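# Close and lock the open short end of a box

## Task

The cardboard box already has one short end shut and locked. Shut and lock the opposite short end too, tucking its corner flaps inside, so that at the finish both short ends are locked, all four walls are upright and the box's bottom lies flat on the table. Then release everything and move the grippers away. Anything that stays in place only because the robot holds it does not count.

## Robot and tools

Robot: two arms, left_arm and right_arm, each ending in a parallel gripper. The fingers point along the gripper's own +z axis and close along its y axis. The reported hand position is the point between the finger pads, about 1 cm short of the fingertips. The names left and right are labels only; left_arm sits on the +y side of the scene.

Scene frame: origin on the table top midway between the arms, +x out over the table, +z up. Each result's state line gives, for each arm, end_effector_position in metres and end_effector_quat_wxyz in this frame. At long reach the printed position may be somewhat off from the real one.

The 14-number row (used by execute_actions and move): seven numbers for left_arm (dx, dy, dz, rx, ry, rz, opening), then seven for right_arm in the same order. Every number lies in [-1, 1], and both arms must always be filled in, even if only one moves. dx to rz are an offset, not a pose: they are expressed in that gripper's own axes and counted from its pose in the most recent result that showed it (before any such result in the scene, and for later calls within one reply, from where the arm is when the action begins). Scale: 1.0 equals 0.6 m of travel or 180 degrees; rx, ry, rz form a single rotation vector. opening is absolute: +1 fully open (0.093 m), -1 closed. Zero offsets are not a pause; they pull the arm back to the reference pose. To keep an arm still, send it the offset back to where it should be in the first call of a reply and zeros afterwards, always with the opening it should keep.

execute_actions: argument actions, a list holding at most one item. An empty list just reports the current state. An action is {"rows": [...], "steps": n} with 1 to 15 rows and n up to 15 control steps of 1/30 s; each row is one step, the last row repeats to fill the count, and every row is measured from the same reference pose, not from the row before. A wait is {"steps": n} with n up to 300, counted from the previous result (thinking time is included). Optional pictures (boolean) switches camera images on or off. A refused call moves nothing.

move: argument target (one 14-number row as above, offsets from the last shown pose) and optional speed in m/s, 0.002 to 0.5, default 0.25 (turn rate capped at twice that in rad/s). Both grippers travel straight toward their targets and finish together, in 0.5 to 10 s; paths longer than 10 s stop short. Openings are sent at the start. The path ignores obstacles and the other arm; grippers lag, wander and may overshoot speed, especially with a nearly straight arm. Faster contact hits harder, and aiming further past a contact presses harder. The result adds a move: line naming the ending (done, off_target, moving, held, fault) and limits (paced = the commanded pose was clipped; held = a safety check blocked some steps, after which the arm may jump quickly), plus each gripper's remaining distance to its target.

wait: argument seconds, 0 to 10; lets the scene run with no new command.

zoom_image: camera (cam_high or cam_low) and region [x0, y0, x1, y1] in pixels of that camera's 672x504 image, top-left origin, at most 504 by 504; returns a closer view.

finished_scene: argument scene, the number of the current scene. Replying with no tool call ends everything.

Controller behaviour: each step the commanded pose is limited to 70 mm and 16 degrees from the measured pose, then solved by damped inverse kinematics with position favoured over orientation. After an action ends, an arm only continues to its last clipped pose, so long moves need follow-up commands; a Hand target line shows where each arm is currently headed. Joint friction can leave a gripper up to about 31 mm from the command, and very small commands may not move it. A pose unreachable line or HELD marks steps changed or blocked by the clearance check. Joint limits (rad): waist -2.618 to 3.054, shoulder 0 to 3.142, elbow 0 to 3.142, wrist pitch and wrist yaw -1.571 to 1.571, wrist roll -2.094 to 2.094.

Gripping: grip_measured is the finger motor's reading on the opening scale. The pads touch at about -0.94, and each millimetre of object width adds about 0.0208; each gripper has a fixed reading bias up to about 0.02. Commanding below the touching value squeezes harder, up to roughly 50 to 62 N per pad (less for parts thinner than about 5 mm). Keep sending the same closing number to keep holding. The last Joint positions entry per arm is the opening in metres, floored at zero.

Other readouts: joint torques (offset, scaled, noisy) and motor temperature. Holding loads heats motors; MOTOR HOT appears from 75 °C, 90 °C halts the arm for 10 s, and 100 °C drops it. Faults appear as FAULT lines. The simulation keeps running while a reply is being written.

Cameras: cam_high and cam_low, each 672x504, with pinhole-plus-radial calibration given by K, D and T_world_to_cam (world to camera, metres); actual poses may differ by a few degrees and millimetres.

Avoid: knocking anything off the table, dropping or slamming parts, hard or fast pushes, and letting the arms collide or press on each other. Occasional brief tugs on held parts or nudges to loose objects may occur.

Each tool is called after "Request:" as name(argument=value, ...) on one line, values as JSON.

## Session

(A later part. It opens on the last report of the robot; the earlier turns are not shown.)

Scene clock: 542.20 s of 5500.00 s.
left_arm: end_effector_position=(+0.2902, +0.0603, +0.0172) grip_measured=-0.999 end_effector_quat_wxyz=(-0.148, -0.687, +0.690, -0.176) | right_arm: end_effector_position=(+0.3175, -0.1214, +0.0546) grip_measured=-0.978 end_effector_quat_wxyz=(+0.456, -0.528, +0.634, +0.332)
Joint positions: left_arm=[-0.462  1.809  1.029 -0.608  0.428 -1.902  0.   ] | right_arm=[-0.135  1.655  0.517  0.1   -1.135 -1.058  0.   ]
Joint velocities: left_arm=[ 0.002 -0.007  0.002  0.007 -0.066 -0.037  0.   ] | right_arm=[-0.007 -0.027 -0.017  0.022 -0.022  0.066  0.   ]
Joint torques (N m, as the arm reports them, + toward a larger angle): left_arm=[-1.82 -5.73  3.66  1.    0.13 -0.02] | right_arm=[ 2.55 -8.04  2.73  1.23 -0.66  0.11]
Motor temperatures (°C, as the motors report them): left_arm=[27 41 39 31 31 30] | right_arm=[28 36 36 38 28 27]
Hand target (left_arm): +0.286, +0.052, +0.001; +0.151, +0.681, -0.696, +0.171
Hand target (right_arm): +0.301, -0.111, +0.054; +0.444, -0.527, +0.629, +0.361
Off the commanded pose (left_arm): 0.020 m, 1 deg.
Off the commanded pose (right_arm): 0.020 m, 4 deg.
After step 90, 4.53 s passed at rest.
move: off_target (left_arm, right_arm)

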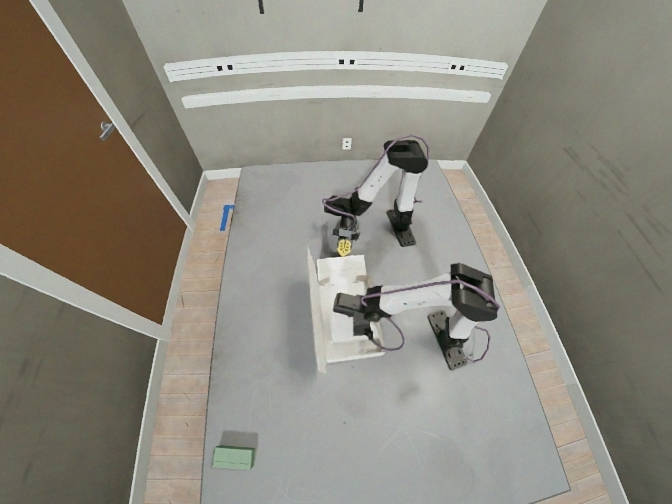

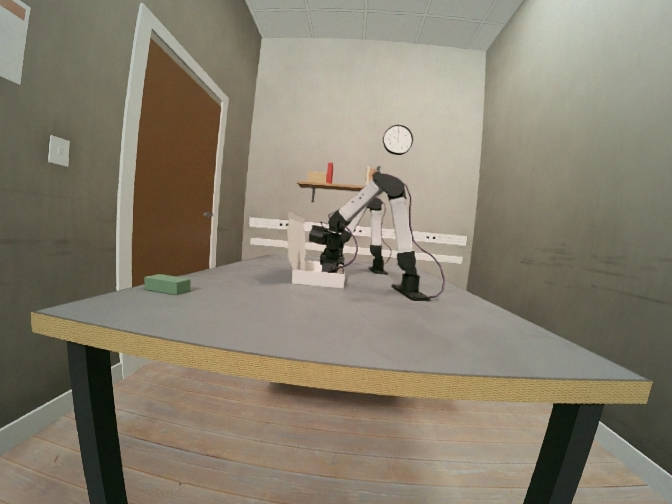

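Request:
move(target=[0.0,0,0.03,0,0,0,-1,0.043,0.038,-0.048,0,0.03,0.02,-1], speed=0.05)

Request:
move(target=[0.0,0,0.03,0,0,0,-1,0.055,0,0.025,0,0,0,-1], speed=0.04)

Request:
move(target=[0.0,0,0.03,0,0,0,-1,-0.025,0.025,0.08,0,0,0,-1], speed=0.03)

Request:
zoom_image(camera="cam_high", region=[290, 210, 410, 320])

Scene clock: 557.17 s of 5500.00 s.
left_arm: end_effector_position=(+0.2954, +0.0549, +0.0176) grip_measured=-0.999 end_effector_quat_wxyz=(-0.146, -0.686, +0.687, -0.188) | right_arm: end_effector_position=(+0.2926, -0.1487, +0.0391) grip_measured=-0.978 end_effector_quat_wxyz=(+0.416, -0.525, +0.668, +0.323)
Joint positions: left_arm=[-0.47   1.814  1.029 -0.573  0.435 -1.921  0.   ] | right_arm=[-0.237  1.62   0.517 -0.216 -1.095 -1.295  0.   ]
Joint velocities: left_arm=[-0.002 -0.007 -0.007 -0.007  0.095 -0.051  0.   ] | right_arm=[ 0.002 -0.002  0.022 -0.037  0.007  0.051  0.   ]
Joint torques (N m, as the arm reports them, + toward a larger angle): left_arm=[-0.95 -6.74  3.67  0.85  0.06  0.01] | right_arm=[-1.42 -7.67  3.76  0.79 -0.4  -0.08]
Motor temperatures (°C, as the motors report them): left_arm=[27 41 39 32 31 30] | right_arm=[28 38 35 38 28 27]
Hand target (left_arm): +0.290, +0.053, +0.002; +0.148, +0.686, -0.690, +0.176
Hand target (right_arm): +0.289, -0.152, +0.039; +0.415, -0.523, +0.672, +0.321
Off the commanded pose (left_arm): 0.017 m, 1 deg.
Off the commanded pose (right_arm): 0.005 m, 1 deg.
After step 90, 10.37 s passed at rest.
move: off_target (left_arm)

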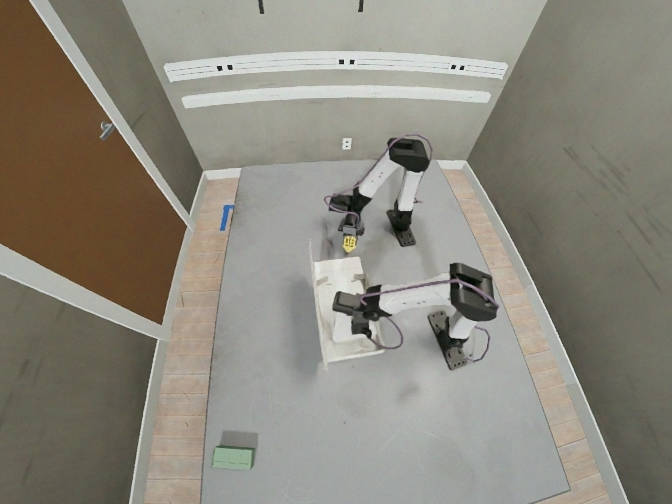

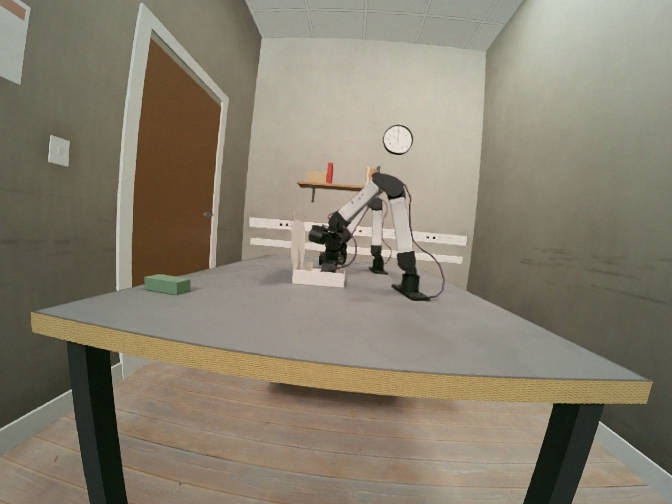

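Scene clock: 558.37 s of 5500.00 s.
left_arm: end_effector_position=(+0.3010, +0.0497, +0.0180) grip_measured=-0.999 end_effector_quat_wxyz=(-0.144, -0.686, +0.684, -0.201) | right_arm: end_effector_position=(+0.2964, -0.1475, +0.0133) grip_measured=-0.978 end_effector_quat_wxyz=(+0.420, -0.523, +0.663, +0.332)
Joint positions: left_arm=[-0.477  1.819  1.029 -0.537  0.441 -1.939  0.   ] | right_arm=[-0.238  1.768  0.503 -0.064 -1.117 -1.301  0.   ]
Joint velocities: left_arm=[-0.012 -0.012  0.012  0.095 -0.051 -0.007  0.   ] | right_arm=[ 0.007 -0.007 -0.007  0.066 -0.007  0.037  0.   ]
Joint torques (N m, as the arm reports them, + toward a larger angle): left_arm=[-1.07 -6.65  3.99  0.88  0.08 -0.05] | right_arm=[-0.77 -5.29  2.16  1.24 -0.27 -0.07]
Motor temperatures (°C, as the motors report them): left_arm=[27 41 39 32 31 30] | right_arm=[28 38 35 38 28 27]
Hand target (left_arm): +0.296, +0.047, +0.002; +0.146, +0.686, -0.687, +0.188
Hand target (right_arm): +0.293, -0.150, +0.004; +0.416, -0.525, +0.668, +0.324
Off the commanded pose (left_arm): 0.017 m, 1 deg.
Off the commanded pose (right_arm): 0.011 m, 1 deg.
move: off_target (left_arm, right_arm)

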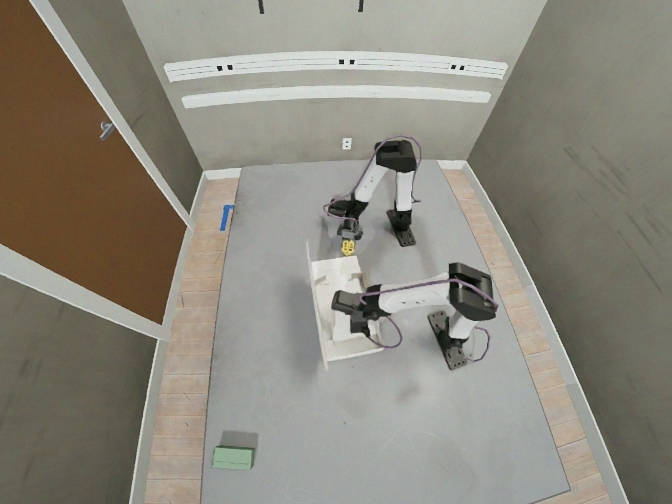

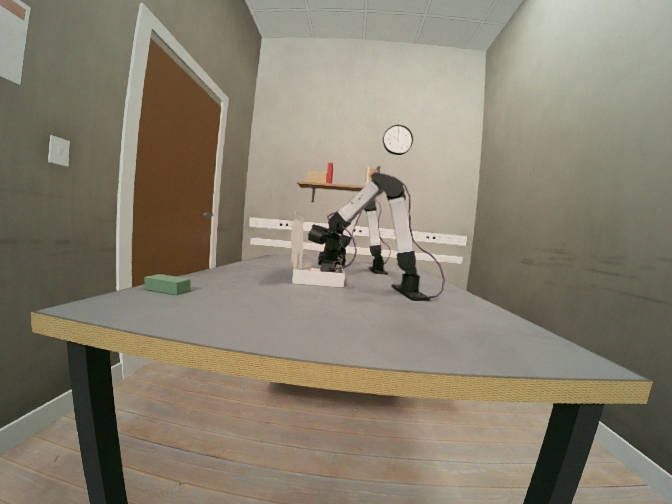

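Scene clock: 560.40 s of 5500.00 s.
left_arm: end_effector_position=(+0.3078, +0.0626, +0.0160) grip_measured=-0.999 end_effector_quat_wxyz=(-0.116, -0.702, +0.676, -0.191) | right_arm: end_effector_position=(+0.3203, -0.1254, +0.0139) grip_measured=-0.978 end_effector_quat_wxyz=(+0.448, -0.505, +0.681, +0.284)
Joint positions: left_arm=[-0.462  1.814  1.029 -0.536  0.38  -1.953  0.   ] | right_arm=[-0.106  1.754  0.396  0.444 -0.986 -0.898  0.   ]
Joint velocities: left_arm=[-0.002 -0.022 -0.002  0.007 -0.051 -0.081  0.   ] | right_arm=[0.042 0.002 0.007 0.125 0.095 0.095 0.   ]
Joint torques (N m, as the arm reports them, + toward a larger angle): left_arm=[-2.32 -5.55  4.43  1.12  0.88 -0.02] | right_arm=[ 7.5  -4.99  2.19  1.46 -0.71  0.02]
Motor temperatures (°C, as the motors report them): left_arm=[27 41 39 32 31 30] | right_arm=[28 38 35 38 28 27]
Hand target (left_arm): +0.301, +0.043, +0.003; +0.145, +0.686, -0.685, +0.199
Hand target (right_arm): +0.292, -0.101, +0.008; +0.420, -0.523, +0.663, +0.332
Off the commanded pose (left_arm): 0.026 m, 4 deg.
Off the commanded pose (right_arm): 0.041 m, 7 deg.
move: off_target (left_arm, right_arm)

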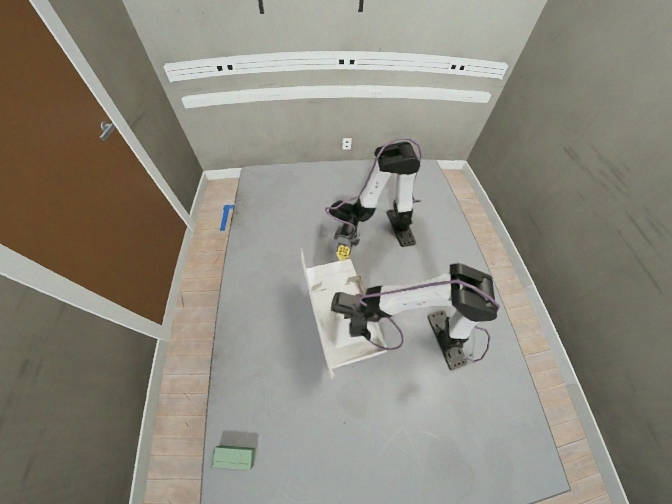

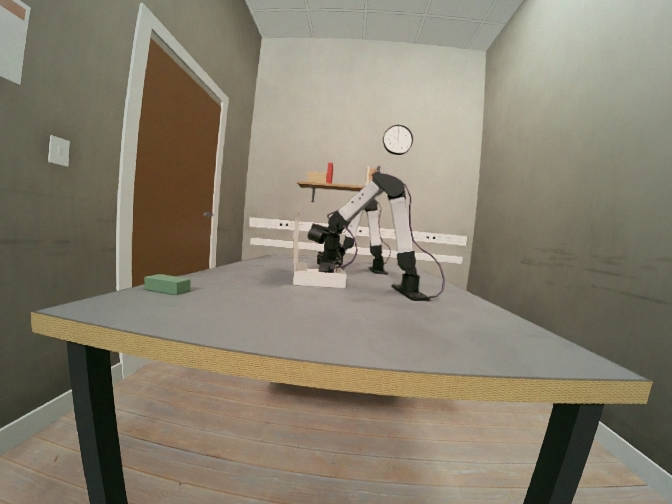

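Region (290, 210, 410, 320) of cam_high's 672x504 image, scaled by 4.200, with more detail than that image has; it fills the top 462 rows of this view, and the rest is white.

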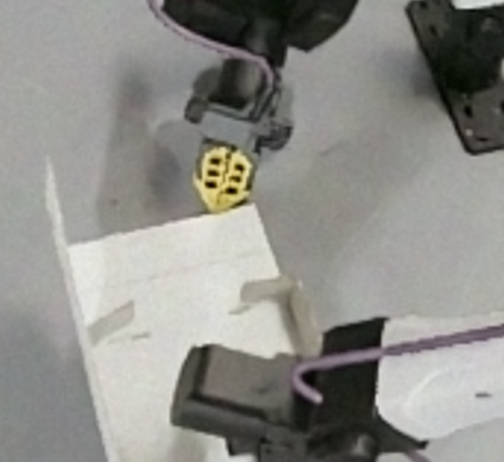

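Request:
move(target=[0.04,0,-0.11,0,0,0,-1,0.02,-0.03,-0.12,0,0.03,0.03,-1], speed=0.08)

Request:
move(target=[-0.03,0.1,0,0.03,0,0,1,0,0,0,0,0,0,-1], speed=0.08)

Request:
zoom_image(camera="cam_high", region=[280, 210, 430, 380])

Request:
zoom_image(camera="cam_low", region=[270, 200, 390, 300])

Scene clock: 585.43 s of 5500.00 s.
left_arm: end_effector_position=(+0.2975, +0.0673, +0.0777) grip_measured=-0.999 end_effector_quat_wxyz=(-0.118, -0.703, +0.676, -0.184) | right_arm: end_effector_position=(+0.3073, -0.1920, +0.0297) grip_measured=-0.978 end_effector_quat_wxyz=(+0.394, -0.484, +0.727, +0.284)
Joint positions: left_arm=[-0.459  1.687  1.15  -0.802  0.378 -1.948  0.   ] | right_arm=[-0.375  1.642  0.577 -0.34  -1.006 -1.337  0.   ]
Joint velocities: left_arm=[ 0.007 -0.002 -0.002 -0.007 -0.007  0.007  0.   ] | right_arm=[ 0.002 -0.007  0.002 -0.022  0.051 -0.007  0.   ]
Joint torques (N m, as the arm reports them, + toward a larger angle): left_arm=[  0.96 -10.77   7.13   0.45   0.18   0.12] | right_arm=[-1.42 -6.66  6.37  0.62 -0.48 -0.08]
Motor temperatures (°C, as the motors report them): left_arm=[28 40 39 33 32 30] | right_arm=[30 36 35 39 28 27]
Hand target (left_arm): +0.300, +0.069, +0.086; +0.116, +0.702, -0.676, +0.191
Hand target (right_arm): +0.313, -0.196, +0.035; +0.401, -0.485, +0.725, +0.279
Off the commanded pose (left_arm): 0.009 m, 1 deg.
Off the commanded pose (right_arm): 0.010 m, 1 deg.
After step 90, 20.43 s passed at rest.
move: done

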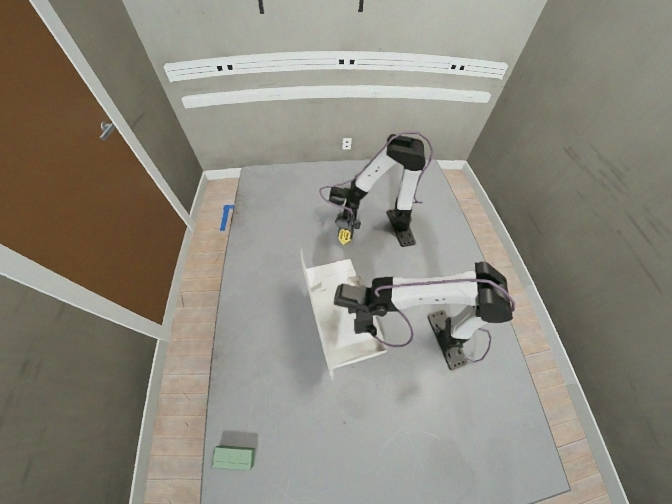

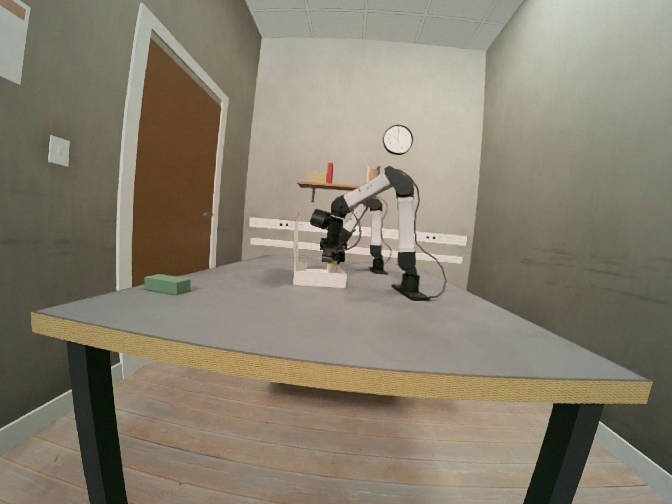

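Scene clock: 586.73 s of 5500.00 s.
left_arm: end_effector_position=(+0.2401, +0.0823, +0.0657) grip_measured=+0.991 end_effector_quat_wxyz=(-0.090, -0.710, +0.665, -0.212) | right_arm: end_effector_position=(+0.3073, -0.1920, +0.0297) grip_measured=-0.978 end_effector_quat_wxyz=(+0.394, -0.484, +0.727, +0.284)
Joint positions: left_arm=[-0.489  1.405  0.811 -0.651  0.338 -2.016  0.093] | right_arm=[-0.375  1.642  0.577 -0.34  -1.006 -1.337  0.   ]
Joint velocities: left_arm=[-0.012 -0.007 -0.002 -0.022 -0.007 -0.037 -0.   ] | right_arm=[ 0.002 -0.007  0.007  0.139 -0.066  0.037  0.   ]
Joint torques (N m, as the arm reports them, + toward a larger angle): left_arm=[-0.72 -7.67  5.    0.84  0.05 -0.04] | right_arm=[-0.33 -6.44  4.75  0.8  -0.43  0.01]
Motor temperatures (°C, as the motors report them): left_arm=[28 40 39 33 32 30] | right_arm=[30 36 35 39 28 27]
Hand target (left_arm): +0.238, +0.081, +0.066; +0.086, +0.708, -0.667, +0.216
Hand target (right_arm): +0.307, -0.192, +0.030; +0.394, -0.484, +0.727, +0.284
Off the commanded pose (left_arm): 0.003 m, 1 deg.
Off the commanded pose (right_arm): 0.000 m, 0 deg.
move: done

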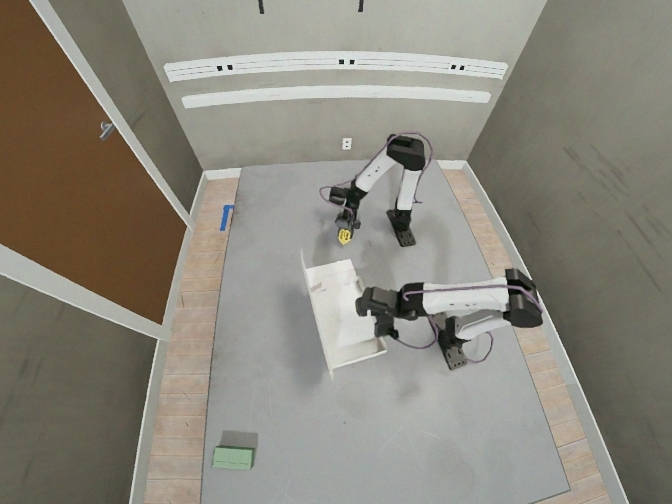

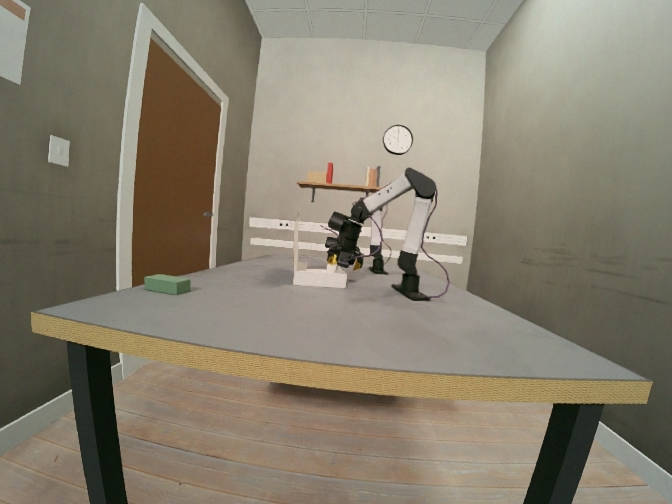

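Region (280, 210, 430, 380) of cam_high's 672x504 image, scaled by 2.965, with more detail than that image has; it fills the left 445 columns of this view, and the rest is white.

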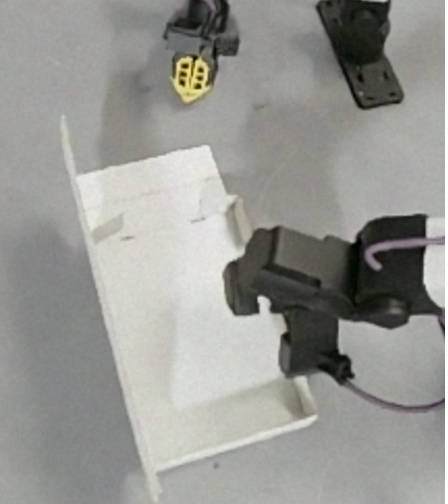

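Region (270, 200, 390, 300) of cam_low's 672x504 image, scaled by 4.200, with more detail than that image has.

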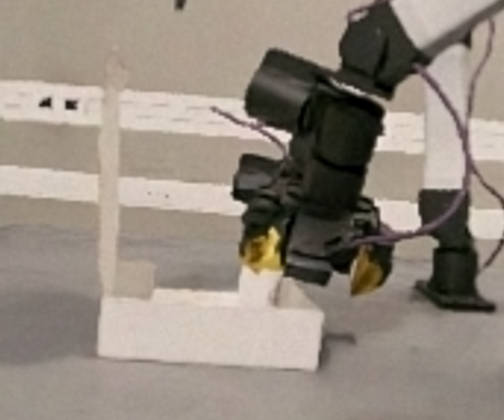

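Request:
move(target=[-0.045,0,-0.03,-0.057,-0.082,0.0,1,0,0,0,0,0,0,-1], speed=0.06)

Request:
move(target=[-0.01,-0.01,0.065,0,0,0,1,0,0,0,0,0,0,-1], speed=0.05)

Request:
move(target=[0,0,0,0,0,0,-1,0,0,0,0,0,0,-1])

Request:
zoom_image(camera="cam_high", region=[280, 210, 430, 380])

Request:
zoom_image(camera="cam_low", region=[270, 200, 390, 300])

Scene clock: 607.20 s of 5500.00 s.
left_arm: end_effector_position=(+0.2344, +0.1115, +0.0707) grip_measured=+0.991 end_effector_quat_wxyz=(-0.067, -0.720, +0.687, -0.068) | right_arm: end_effector_position=(+0.3073, -0.1920, +0.0297) grip_measured=-0.978 end_effector_quat_wxyz=(+0.394, -0.484, +0.727, +0.284)
Joint positions: left_arm=[-0.489  1.547  1.036 -0.993  0.179 -1.946  0.093] | right_arm=[-0.375  1.642  0.577 -0.34  -1.006 -1.337  0.   ]
Joint velocities: left_arm=[ 0.002 -0.027 -0.007 -0.051  0.066  0.066 -0.001] | right_arm=[-0.017  0.002 -0.007 -0.051 -0.066  0.022  0.   ]
Joint torques (N m, as the arm reports them, + toward a larger angle): left_arm=[ 0.72 -5.65  7.06  0.15 -0.1   0.11] | right_arm=[-0.15 -6.48  4.82  0.78 -0.43  0.01]
Motor temperatures (°C, as the motors report them): left_arm=[27 41 40 33 31 30] | right_arm=[29 37 36 37 28 27]
Hand target (left_arm): +0.236, +0.114, +0.070; +0.066, +0.721, -0.688, +0.059
Hand target (right_arm): +0.307, -0.192, +0.030; +0.394, -0.484, +0.727, +0.284
Off the commanded pose (left_arm): 0.003 m, 1 deg.
Off the commanded pose (right_arm): 0.000 m, 0 deg.
After step 90, 14.47 s passed at rest.
move: done

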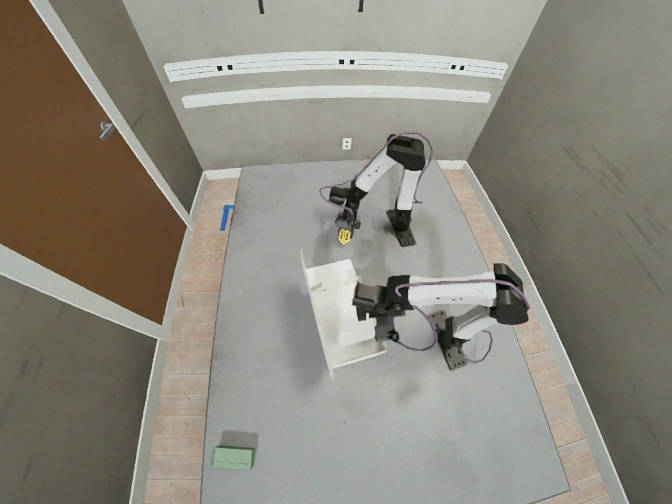

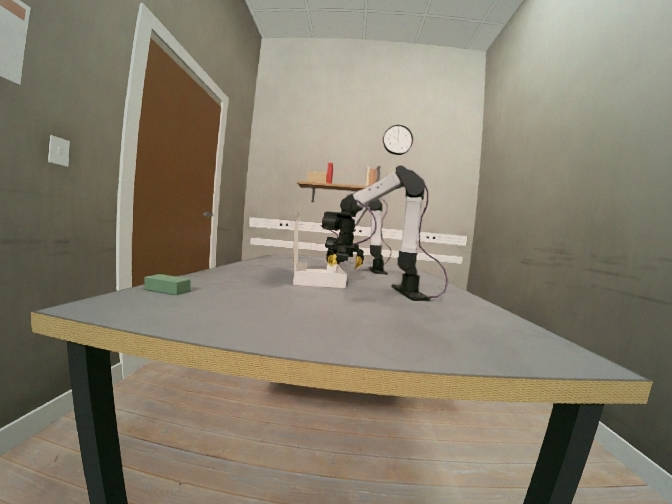

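Scene clock: 608.47 s of 5500.00 s.
left_arm: end_effector_position=(+0.2435, +0.1084, +0.0391) grip_measured=+0.991 end_effector_quat_wxyz=(-0.063, -0.719, +0.688, -0.076) | right_arm: end_effector_position=(+0.3073, -0.1920, +0.0297) grip_measured=-0.978 end_effector_quat_wxyz=(+0.394, -0.484, +0.727, +0.284)
Joint positions: left_arm=[-0.489  1.61   0.965 -0.841  0.179 -1.946  0.093] | right_arm=[-0.375  1.642  0.577 -0.34  -1.006 -1.337  0.   ]
Joint velocities: left_arm=[ 0.002 -0.022 -0.007  0.037  0.022 -0.007 -0.   ] | right_arm=[ 0.002 -0.007 -0.007 -0.007 -0.037  0.022  0.   ]
Joint torques (N m, as the arm reports them, + toward a larger angle): left_arm=[ 0.33 -6.39  4.37  0.36 -0.05  0.06] | right_arm=[-0.25 -6.44  4.78  0.77 -0.43  0.  ]
Motor temperatures (°C, as the motors report them): left_arm=[27 41 39 33 31 30] | right_arm=[29 37 36 37 28 27]
Hand target (left_arm): +0.241, +0.110, +0.031; +0.067, +0.720, -0.687, +0.068
Hand target (right_arm): +0.307, -0.192, +0.030; +0.394, -0.484, +0.727, +0.284
Off the commanded pose (left_arm): 0.009 m, 1 deg.
Off the commanded pose (right_arm): 0.000 m, 0 deg.
move: done

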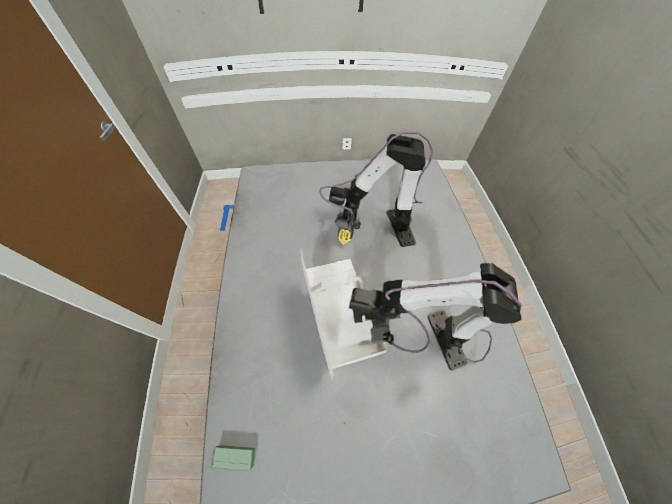

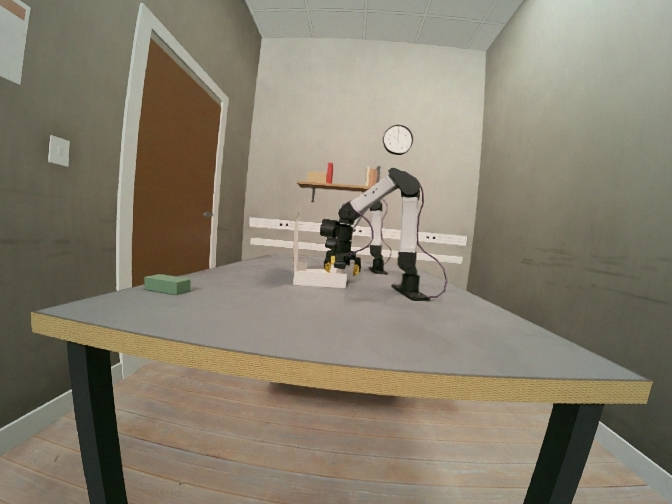

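Scene clock: 608.97 s of 5500.00 s.
left_arm: end_effector_position=(+0.2438, +0.1082, +0.0391) grip_measured=-0.996 end_effector_quat_wxyz=(-0.062, -0.719, +0.688, -0.076) | right_arm: end_effector_position=(+0.3073, -0.1920, +0.0297) grip_measured=-0.978 end_effector_quat_wxyz=(+0.394, -0.484, +0.727, +0.284)
Joint positions: left_arm=[-0.49   1.61   0.965 -0.84   0.178 -1.946  0.   ] | right_arm=[-0.375  1.642  0.577 -0.34  -1.006 -1.337  0.   ]
Joint velocities: left_arm=[-0.007 -0.007 -0.017  0.007 -0.037 -0.037  0.   ] | right_arm=[ 0.007 -0.007 -0.002  0.007 -0.007 -0.007  0.   ]
Joint torques (N m, as the arm reports them, + toward a larger angle): left_arm=[ 0.29 -7.86  5.51  0.29  0.01  0.05] | right_arm=[-0.21 -6.47  4.78  0.79 -0.43 -0.01]
Motor temperatures (°C, as the motors report them): left_arm=[27 41 40 32 31 30] | right_arm=[29 37 36 37 28 27]
Hand target (left_arm): +0.243, +0.108, +0.039; +0.063, +0.719, -0.688, +0.076
Hand target (right_arm): +0.307, -0.192, +0.030; +0.394, -0.484, +0.727, +0.284
Off the commanded pose (left_arm): 0.000 m, 0 deg.
Off the commanded pose (right_arm): 0.000 m, 0 deg.
move: done

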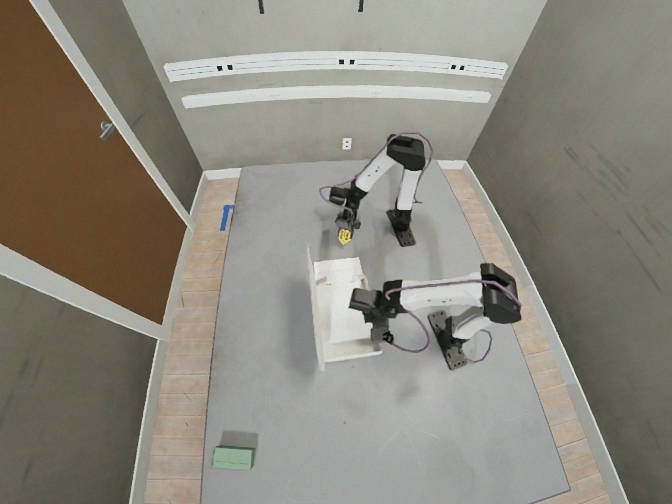

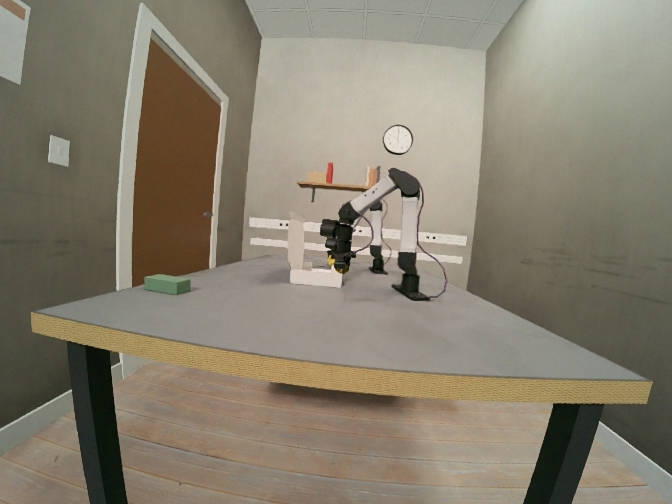

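Region (280, 210, 430, 380) of cam_high's 672x504 image, scaled by 2.965, with more detail than that image has; it fills the left 445 columns of this view, and the rest is white.

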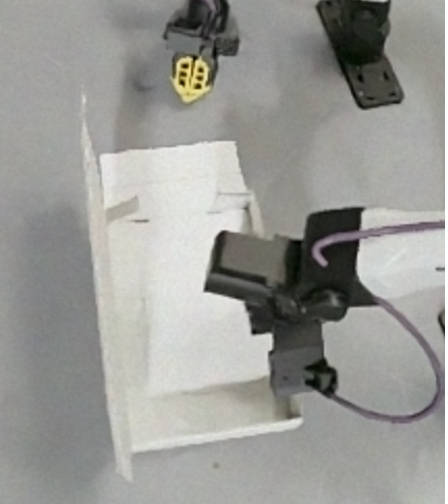

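Region (270, 200, 390, 300) of cam_low's 672x504 image, scaled by 4.200, with more detail than that image has.

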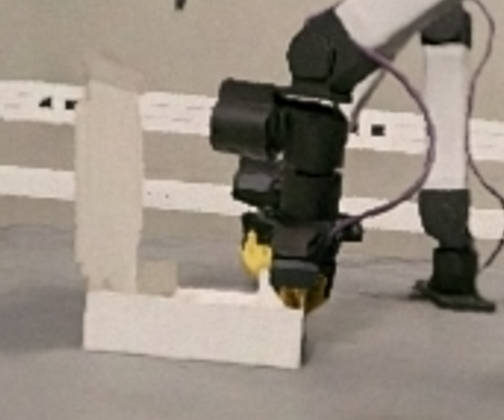

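Request:
move(target=[0.005,0.05,-0.035,0,0,0.04,-1,0.002,0.03,0.055,-0.101,-0.036,-0.066,-1], speed=0.05)

Request:
move(target=[0,0,0,0,0,0,-1,-0.035,0,0.1,0,0,0,-1], speed=0.03)

Request:
zoom_image(camera="cam_high", region=[290, 210, 410, 320])

Scene clock: 628.03 s of 5500.00 s.
left_arm: end_effector_position=(+0.2187, +0.1100, +0.0589) grip_measured=-0.996 end_effector_quat_wxyz=(-0.058, -0.682, +0.724, -0.079) | right_arm: end_effector_position=(+0.3005, -0.1635, +0.0139) grip_measured=-0.978 end_effector_quat_wxyz=(+0.385, -0.593, +0.602, +0.372)
Joint positions: left_arm=[-0.517  1.488  0.93  -0.923  0.174 -1.87   0.   ] | right_arm=[-0.298  1.986  0.837 -0.735 -1.105 -1.927  0.   ]
Joint velocities: left_arm=[ 0.017  0.012 -0.002  0.007  0.051  0.022  0.   ] | right_arm=[-0.012  0.002 -0.002  0.007 -0.007 -0.037  0.   ]
Joint torques (N m, as the arm reports them, + toward a larger angle): left_arm=[-0.66 -8.62  4.69  0.28 -0.05  0.15] | right_arm=[ 1.17 -7.35  4.79 -0.32 -0.4  -0.08]
Motor temperatures (°C, as the motors report them): left_arm=[27 42 40 31 31 30] | right_arm=[28 37 36 37 28 27]
Hand target (left_arm): +0.213, +0.108, +0.060; +0.058, +0.674, -0.732, +0.080
Hand target (right_arm): +0.300, -0.160, +0.013; -0.378, +0.597, -0.597, -0.379
Off the commanded pose (left_arm): 0.006 m, 1 deg.
Off the commanded pose (right_arm): 0.004 m, 1 deg.
After step 90, 11.80 s passed at rest.
move: done

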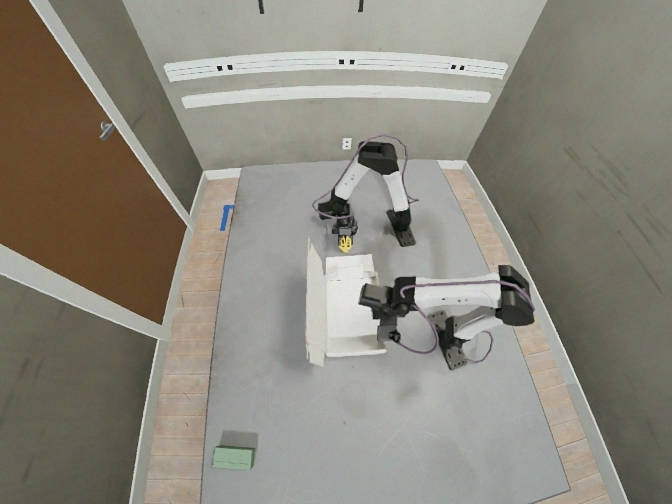

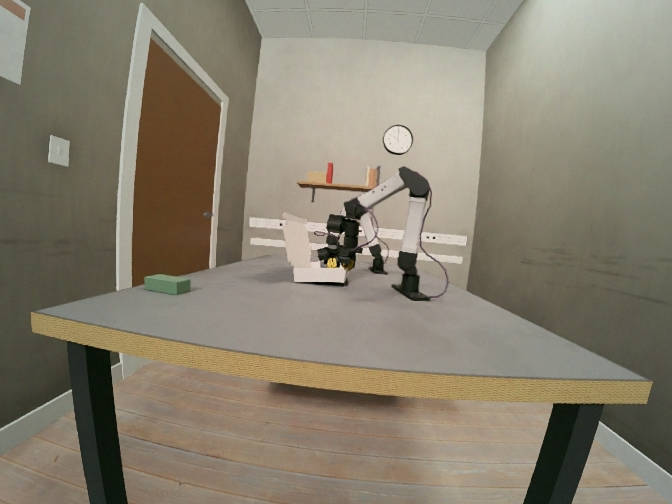

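Scene clock: 630.40 s of 5500.00 s.
left_arm: end_effector_position=(+0.2129, +0.1315, +0.0561) grip_measured=-0.996 end_effector_quat_wxyz=(-0.029, -0.703, +0.709, -0.033) | right_arm: end_effector_position=(+0.3122, -0.1114, +0.0138) grip_measured=-0.978 end_effector_quat_wxyz=(+0.398, -0.582, +0.606, +0.369)
Joint positions: left_arm=[-0.506  1.488  0.93  -0.978  0.081 -1.903  0.   ] | right_arm=[-0.1    1.9    0.694 -0.193 -1.142 -1.4    0.   ]
Joint velocities: left_arm=[-0.012 -0.002 -0.007  0.007  0.037 -0.022  0.   ] | right_arm=[-0.002 -0.022 -0.027  0.066 -0.007  0.11   0.   ]
Joint torques (N m, as the arm reports them, + toward a larger angle): left_arm=[-0.43 -7.11  5.77  0.58  0.97  0.39] | right_arm=[ 3.64 -8.5   2.13  1.07 -0.3   0.09]
Motor temperatures (°C, as the motors report them): left_arm=[27 42 40 31 31 30] | right_arm=[28 37 36 37 28 27]
Hand target (left_arm): +0.218, +0.111, +0.060; +0.056, +0.682, -0.725, +0.077
Hand target (right_arm): +0.301, -0.102, +0.008; -0.385, +0.593, -0.601, -0.373
Off the commanded pose (left_arm): 0.022 m, 7 deg.
Off the commanded pose (right_arm): 0.017 m, 2 deg.
move: off_target (left_arm, right_arm)

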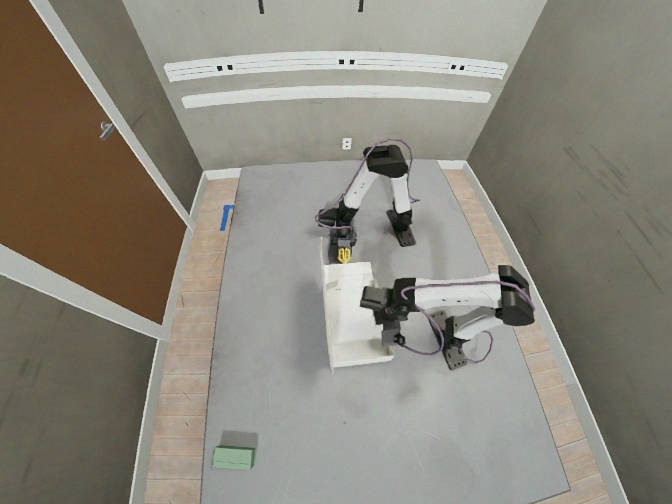

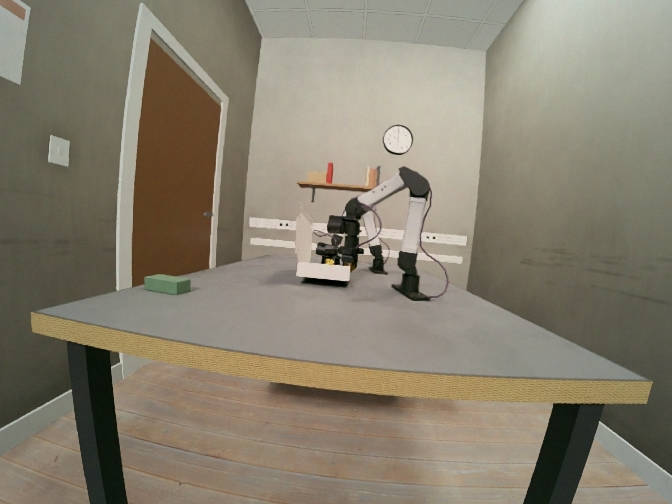

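Region (290, 210, 410, 320) of cam_high's 672x504 image, scaled by 4.200, with more detail than that image has; it fills the top 462 rows of this view, and the rest is white.

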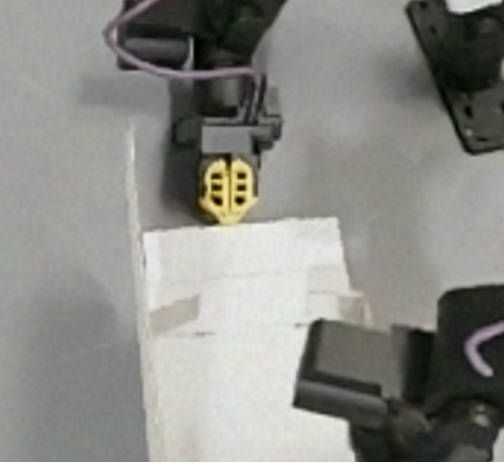

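Request:
execute_actions(actions=[])

Scene clock: 656.30 s of 5500.00 s.
left_arm: end_effector_position=(+0.2129, +0.1315, +0.0561) grip_measured=-0.996 end_effector_quat_wxyz=(-0.029, -0.704, +0.709, -0.033) | right_arm: end_effector_position=(+0.3124, -0.1111, +0.0138) grip_measured=-0.978 end_effector_quat_wxyz=(+0.397, -0.579, +0.608, +0.371)
Joint positions: left_arm=[-0.506  1.488  0.93  -0.978  0.081 -1.904  0.   ] | right_arm=[-0.1    1.9    0.692 -0.187 -1.142 -1.389  0.   ]
Joint velocities: left_arm=[-0.012 -0.012  0.017 -0.066 -0.022  0.022  0.   ] | right_arm=[-0.007  0.002  0.002 -0.007 -0.051 -0.051  0.   ]
Joint torques (N m, as the arm reports them, + toward a larger angle): left_arm=[-0.64 -6.99  5.73  0.62  1.05  0.36] | right_arm=[ 3.76 -8.51  2.16  1.05 -0.3   0.1 ]
Motor temperatures (°C, as the motors report them): left_arm=[27 41 41 32 32 30] | right_arm=[28 39 35 37 28 27]
Hand target (left_arm): +0.218, +0.111, +0.060; +0.056, +0.682, -0.725, +0.077
Hand target (right_arm): +0.301, -0.102, +0.008; -0.385, +0.593, -0.601, -0.373
Off the commanded pose (left_arm): 0.023 m, 7 deg.
Off the commanded pose (right_arm): 0.016 m, 2 deg.
Steps of this call (steps 1 to 90: nothing new was sent; then 22.90 s passed at rest). Readings (end_effector_position):
1: left_arm (+0.2129, +0.1315, +0.0561) | right_arm (+0.3123, -0.1114, +0.0138)
2: left_arm (+0.2129, +0.1315, +0.0561) | right_arm (+0.3123, -0.1113, +0.0138)
4: left_arm (+0.2129, +0.1315, +0.0561) | right_arm (+0.3123, -0.1112, +0.0138)
8: left_arm (+0.2129, +0.1315, +0.0561) | right_arm (+0.3125, -0.1111, +0.0138)
90: the state above

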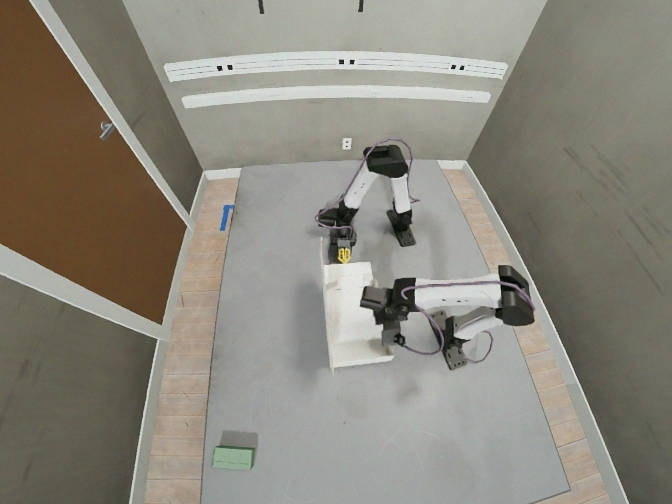

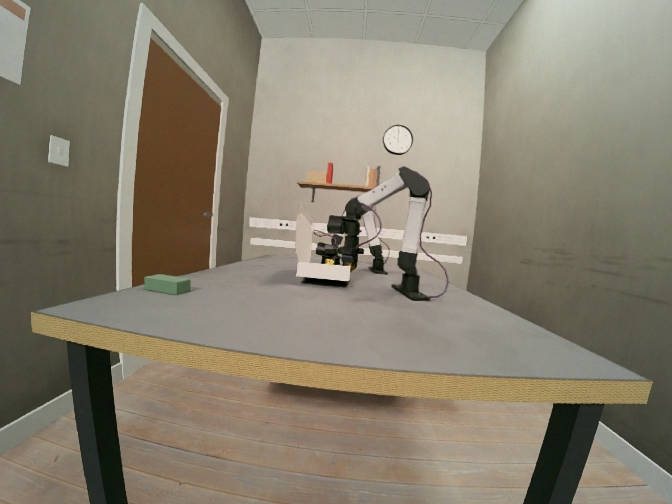

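Request:
move(target=[0,0,-0.08,0,0.06,0,-1, 0,0,-0.08,0,0,0,-1], speed=0.08)

Request:
zoom_image(camera="cam_low", region=[270,200,390,300])

Request:
zoom_image(camera="cam_high", region=[290,210,410,320])

Scene clock: 670.83 s of 5500.00 s.
left_arm: end_effector_position=(+0.2063, +0.1361, +0.0940) grip_measured=-0.996 end_effector_quat_wxyz=(-0.103, -0.700, +0.703, -0.080) | right_arm: end_effector_position=(+0.3048, -0.1505, +0.0316) grip_measured=-0.978 end_effector_quat_wxyz=(+0.396, -0.579, +0.606, +0.374)
Joint positions: left_arm=[-0.371  1.425  1.01  -1.135  0.261 -1.774  0.   ] | right_arm=[-0.254  1.9    0.804 -0.657 -1.145 -1.776  0.   ]
Joint velocities: left_arm=[-0.007 -0.007  0.012  0.022  0.022 -0.037  0.   ] | right_arm=[-0.012 -0.002 -0.007  0.051 -0.066 -0.051  0.   ]
Joint torques (N m, as the arm reports them, + toward a larger angle): left_arm=[ 1.02 -8.03  7.39  0.16  0.14  0.12] | right_arm=[-1.26 -7.96  5.65 -0.06 -0.41 -0.08]
Motor temperatures (°C, as the motors report them): left_arm=[27 41 41 32 32 30] | right_arm=[29 40 35 36 28 27]
Hand target (left_arm): +0.212, +0.137, +0.104; +0.096, +0.698, -0.703, +0.098
Hand target (right_arm): +0.310, -0.154, +0.033; -0.397, +0.580, -0.608, -0.370
Off the commanded pose (left_arm): 0.012 m, 2 deg.
Off the commanded pose (right_arm): 0.007 m, 0 deg.
After step 90, 9.83 s passed at rest.
move: off_target (left_arm)

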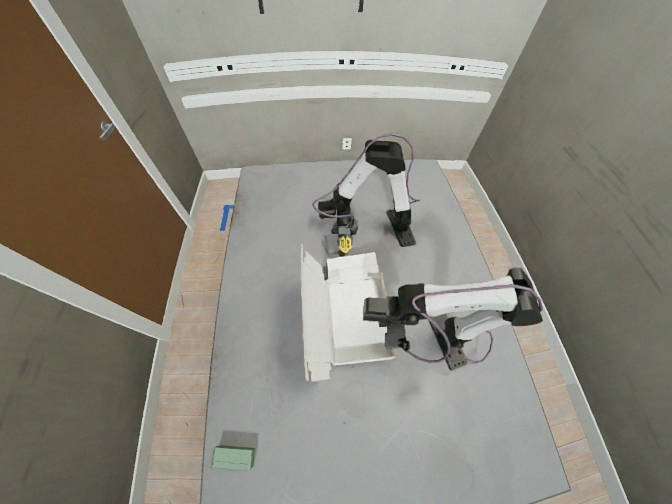

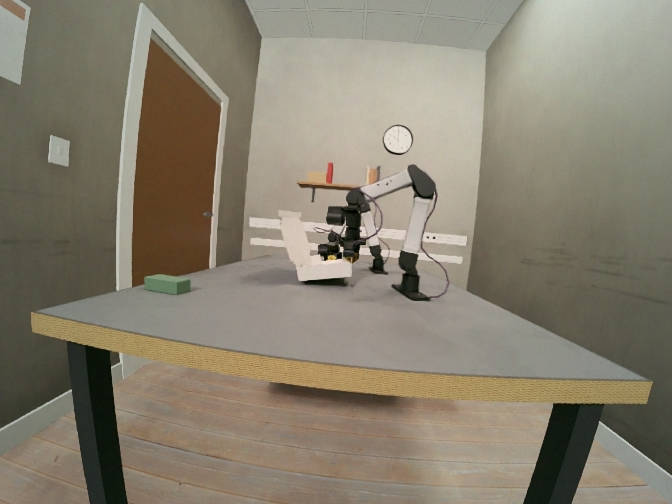

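Region (270, 200, 390, 300) of cam_low's 672x504 image, scaled by 4.200, with more detail than that image has.

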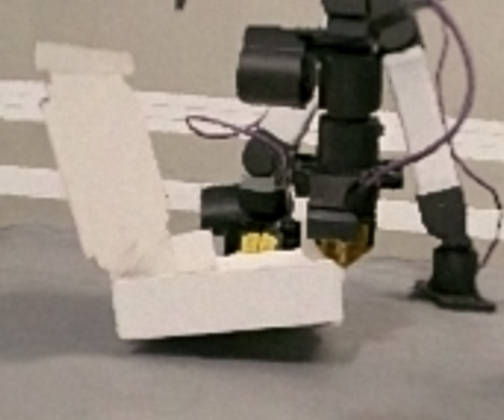

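Region (290, 210, 410, 320) of cam_high's 672x504 image, scaled by 4.200, with more detail than that image has; it fills the top 462 rows of this view, and the rest is white.

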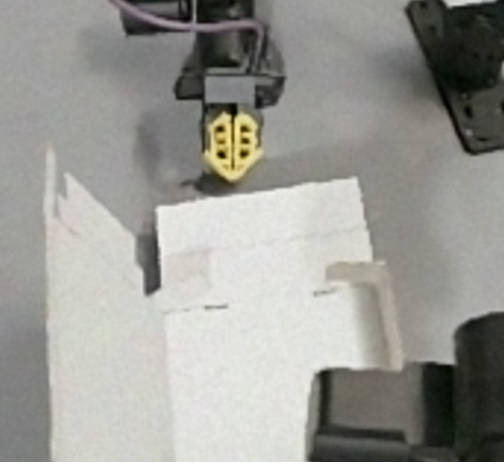

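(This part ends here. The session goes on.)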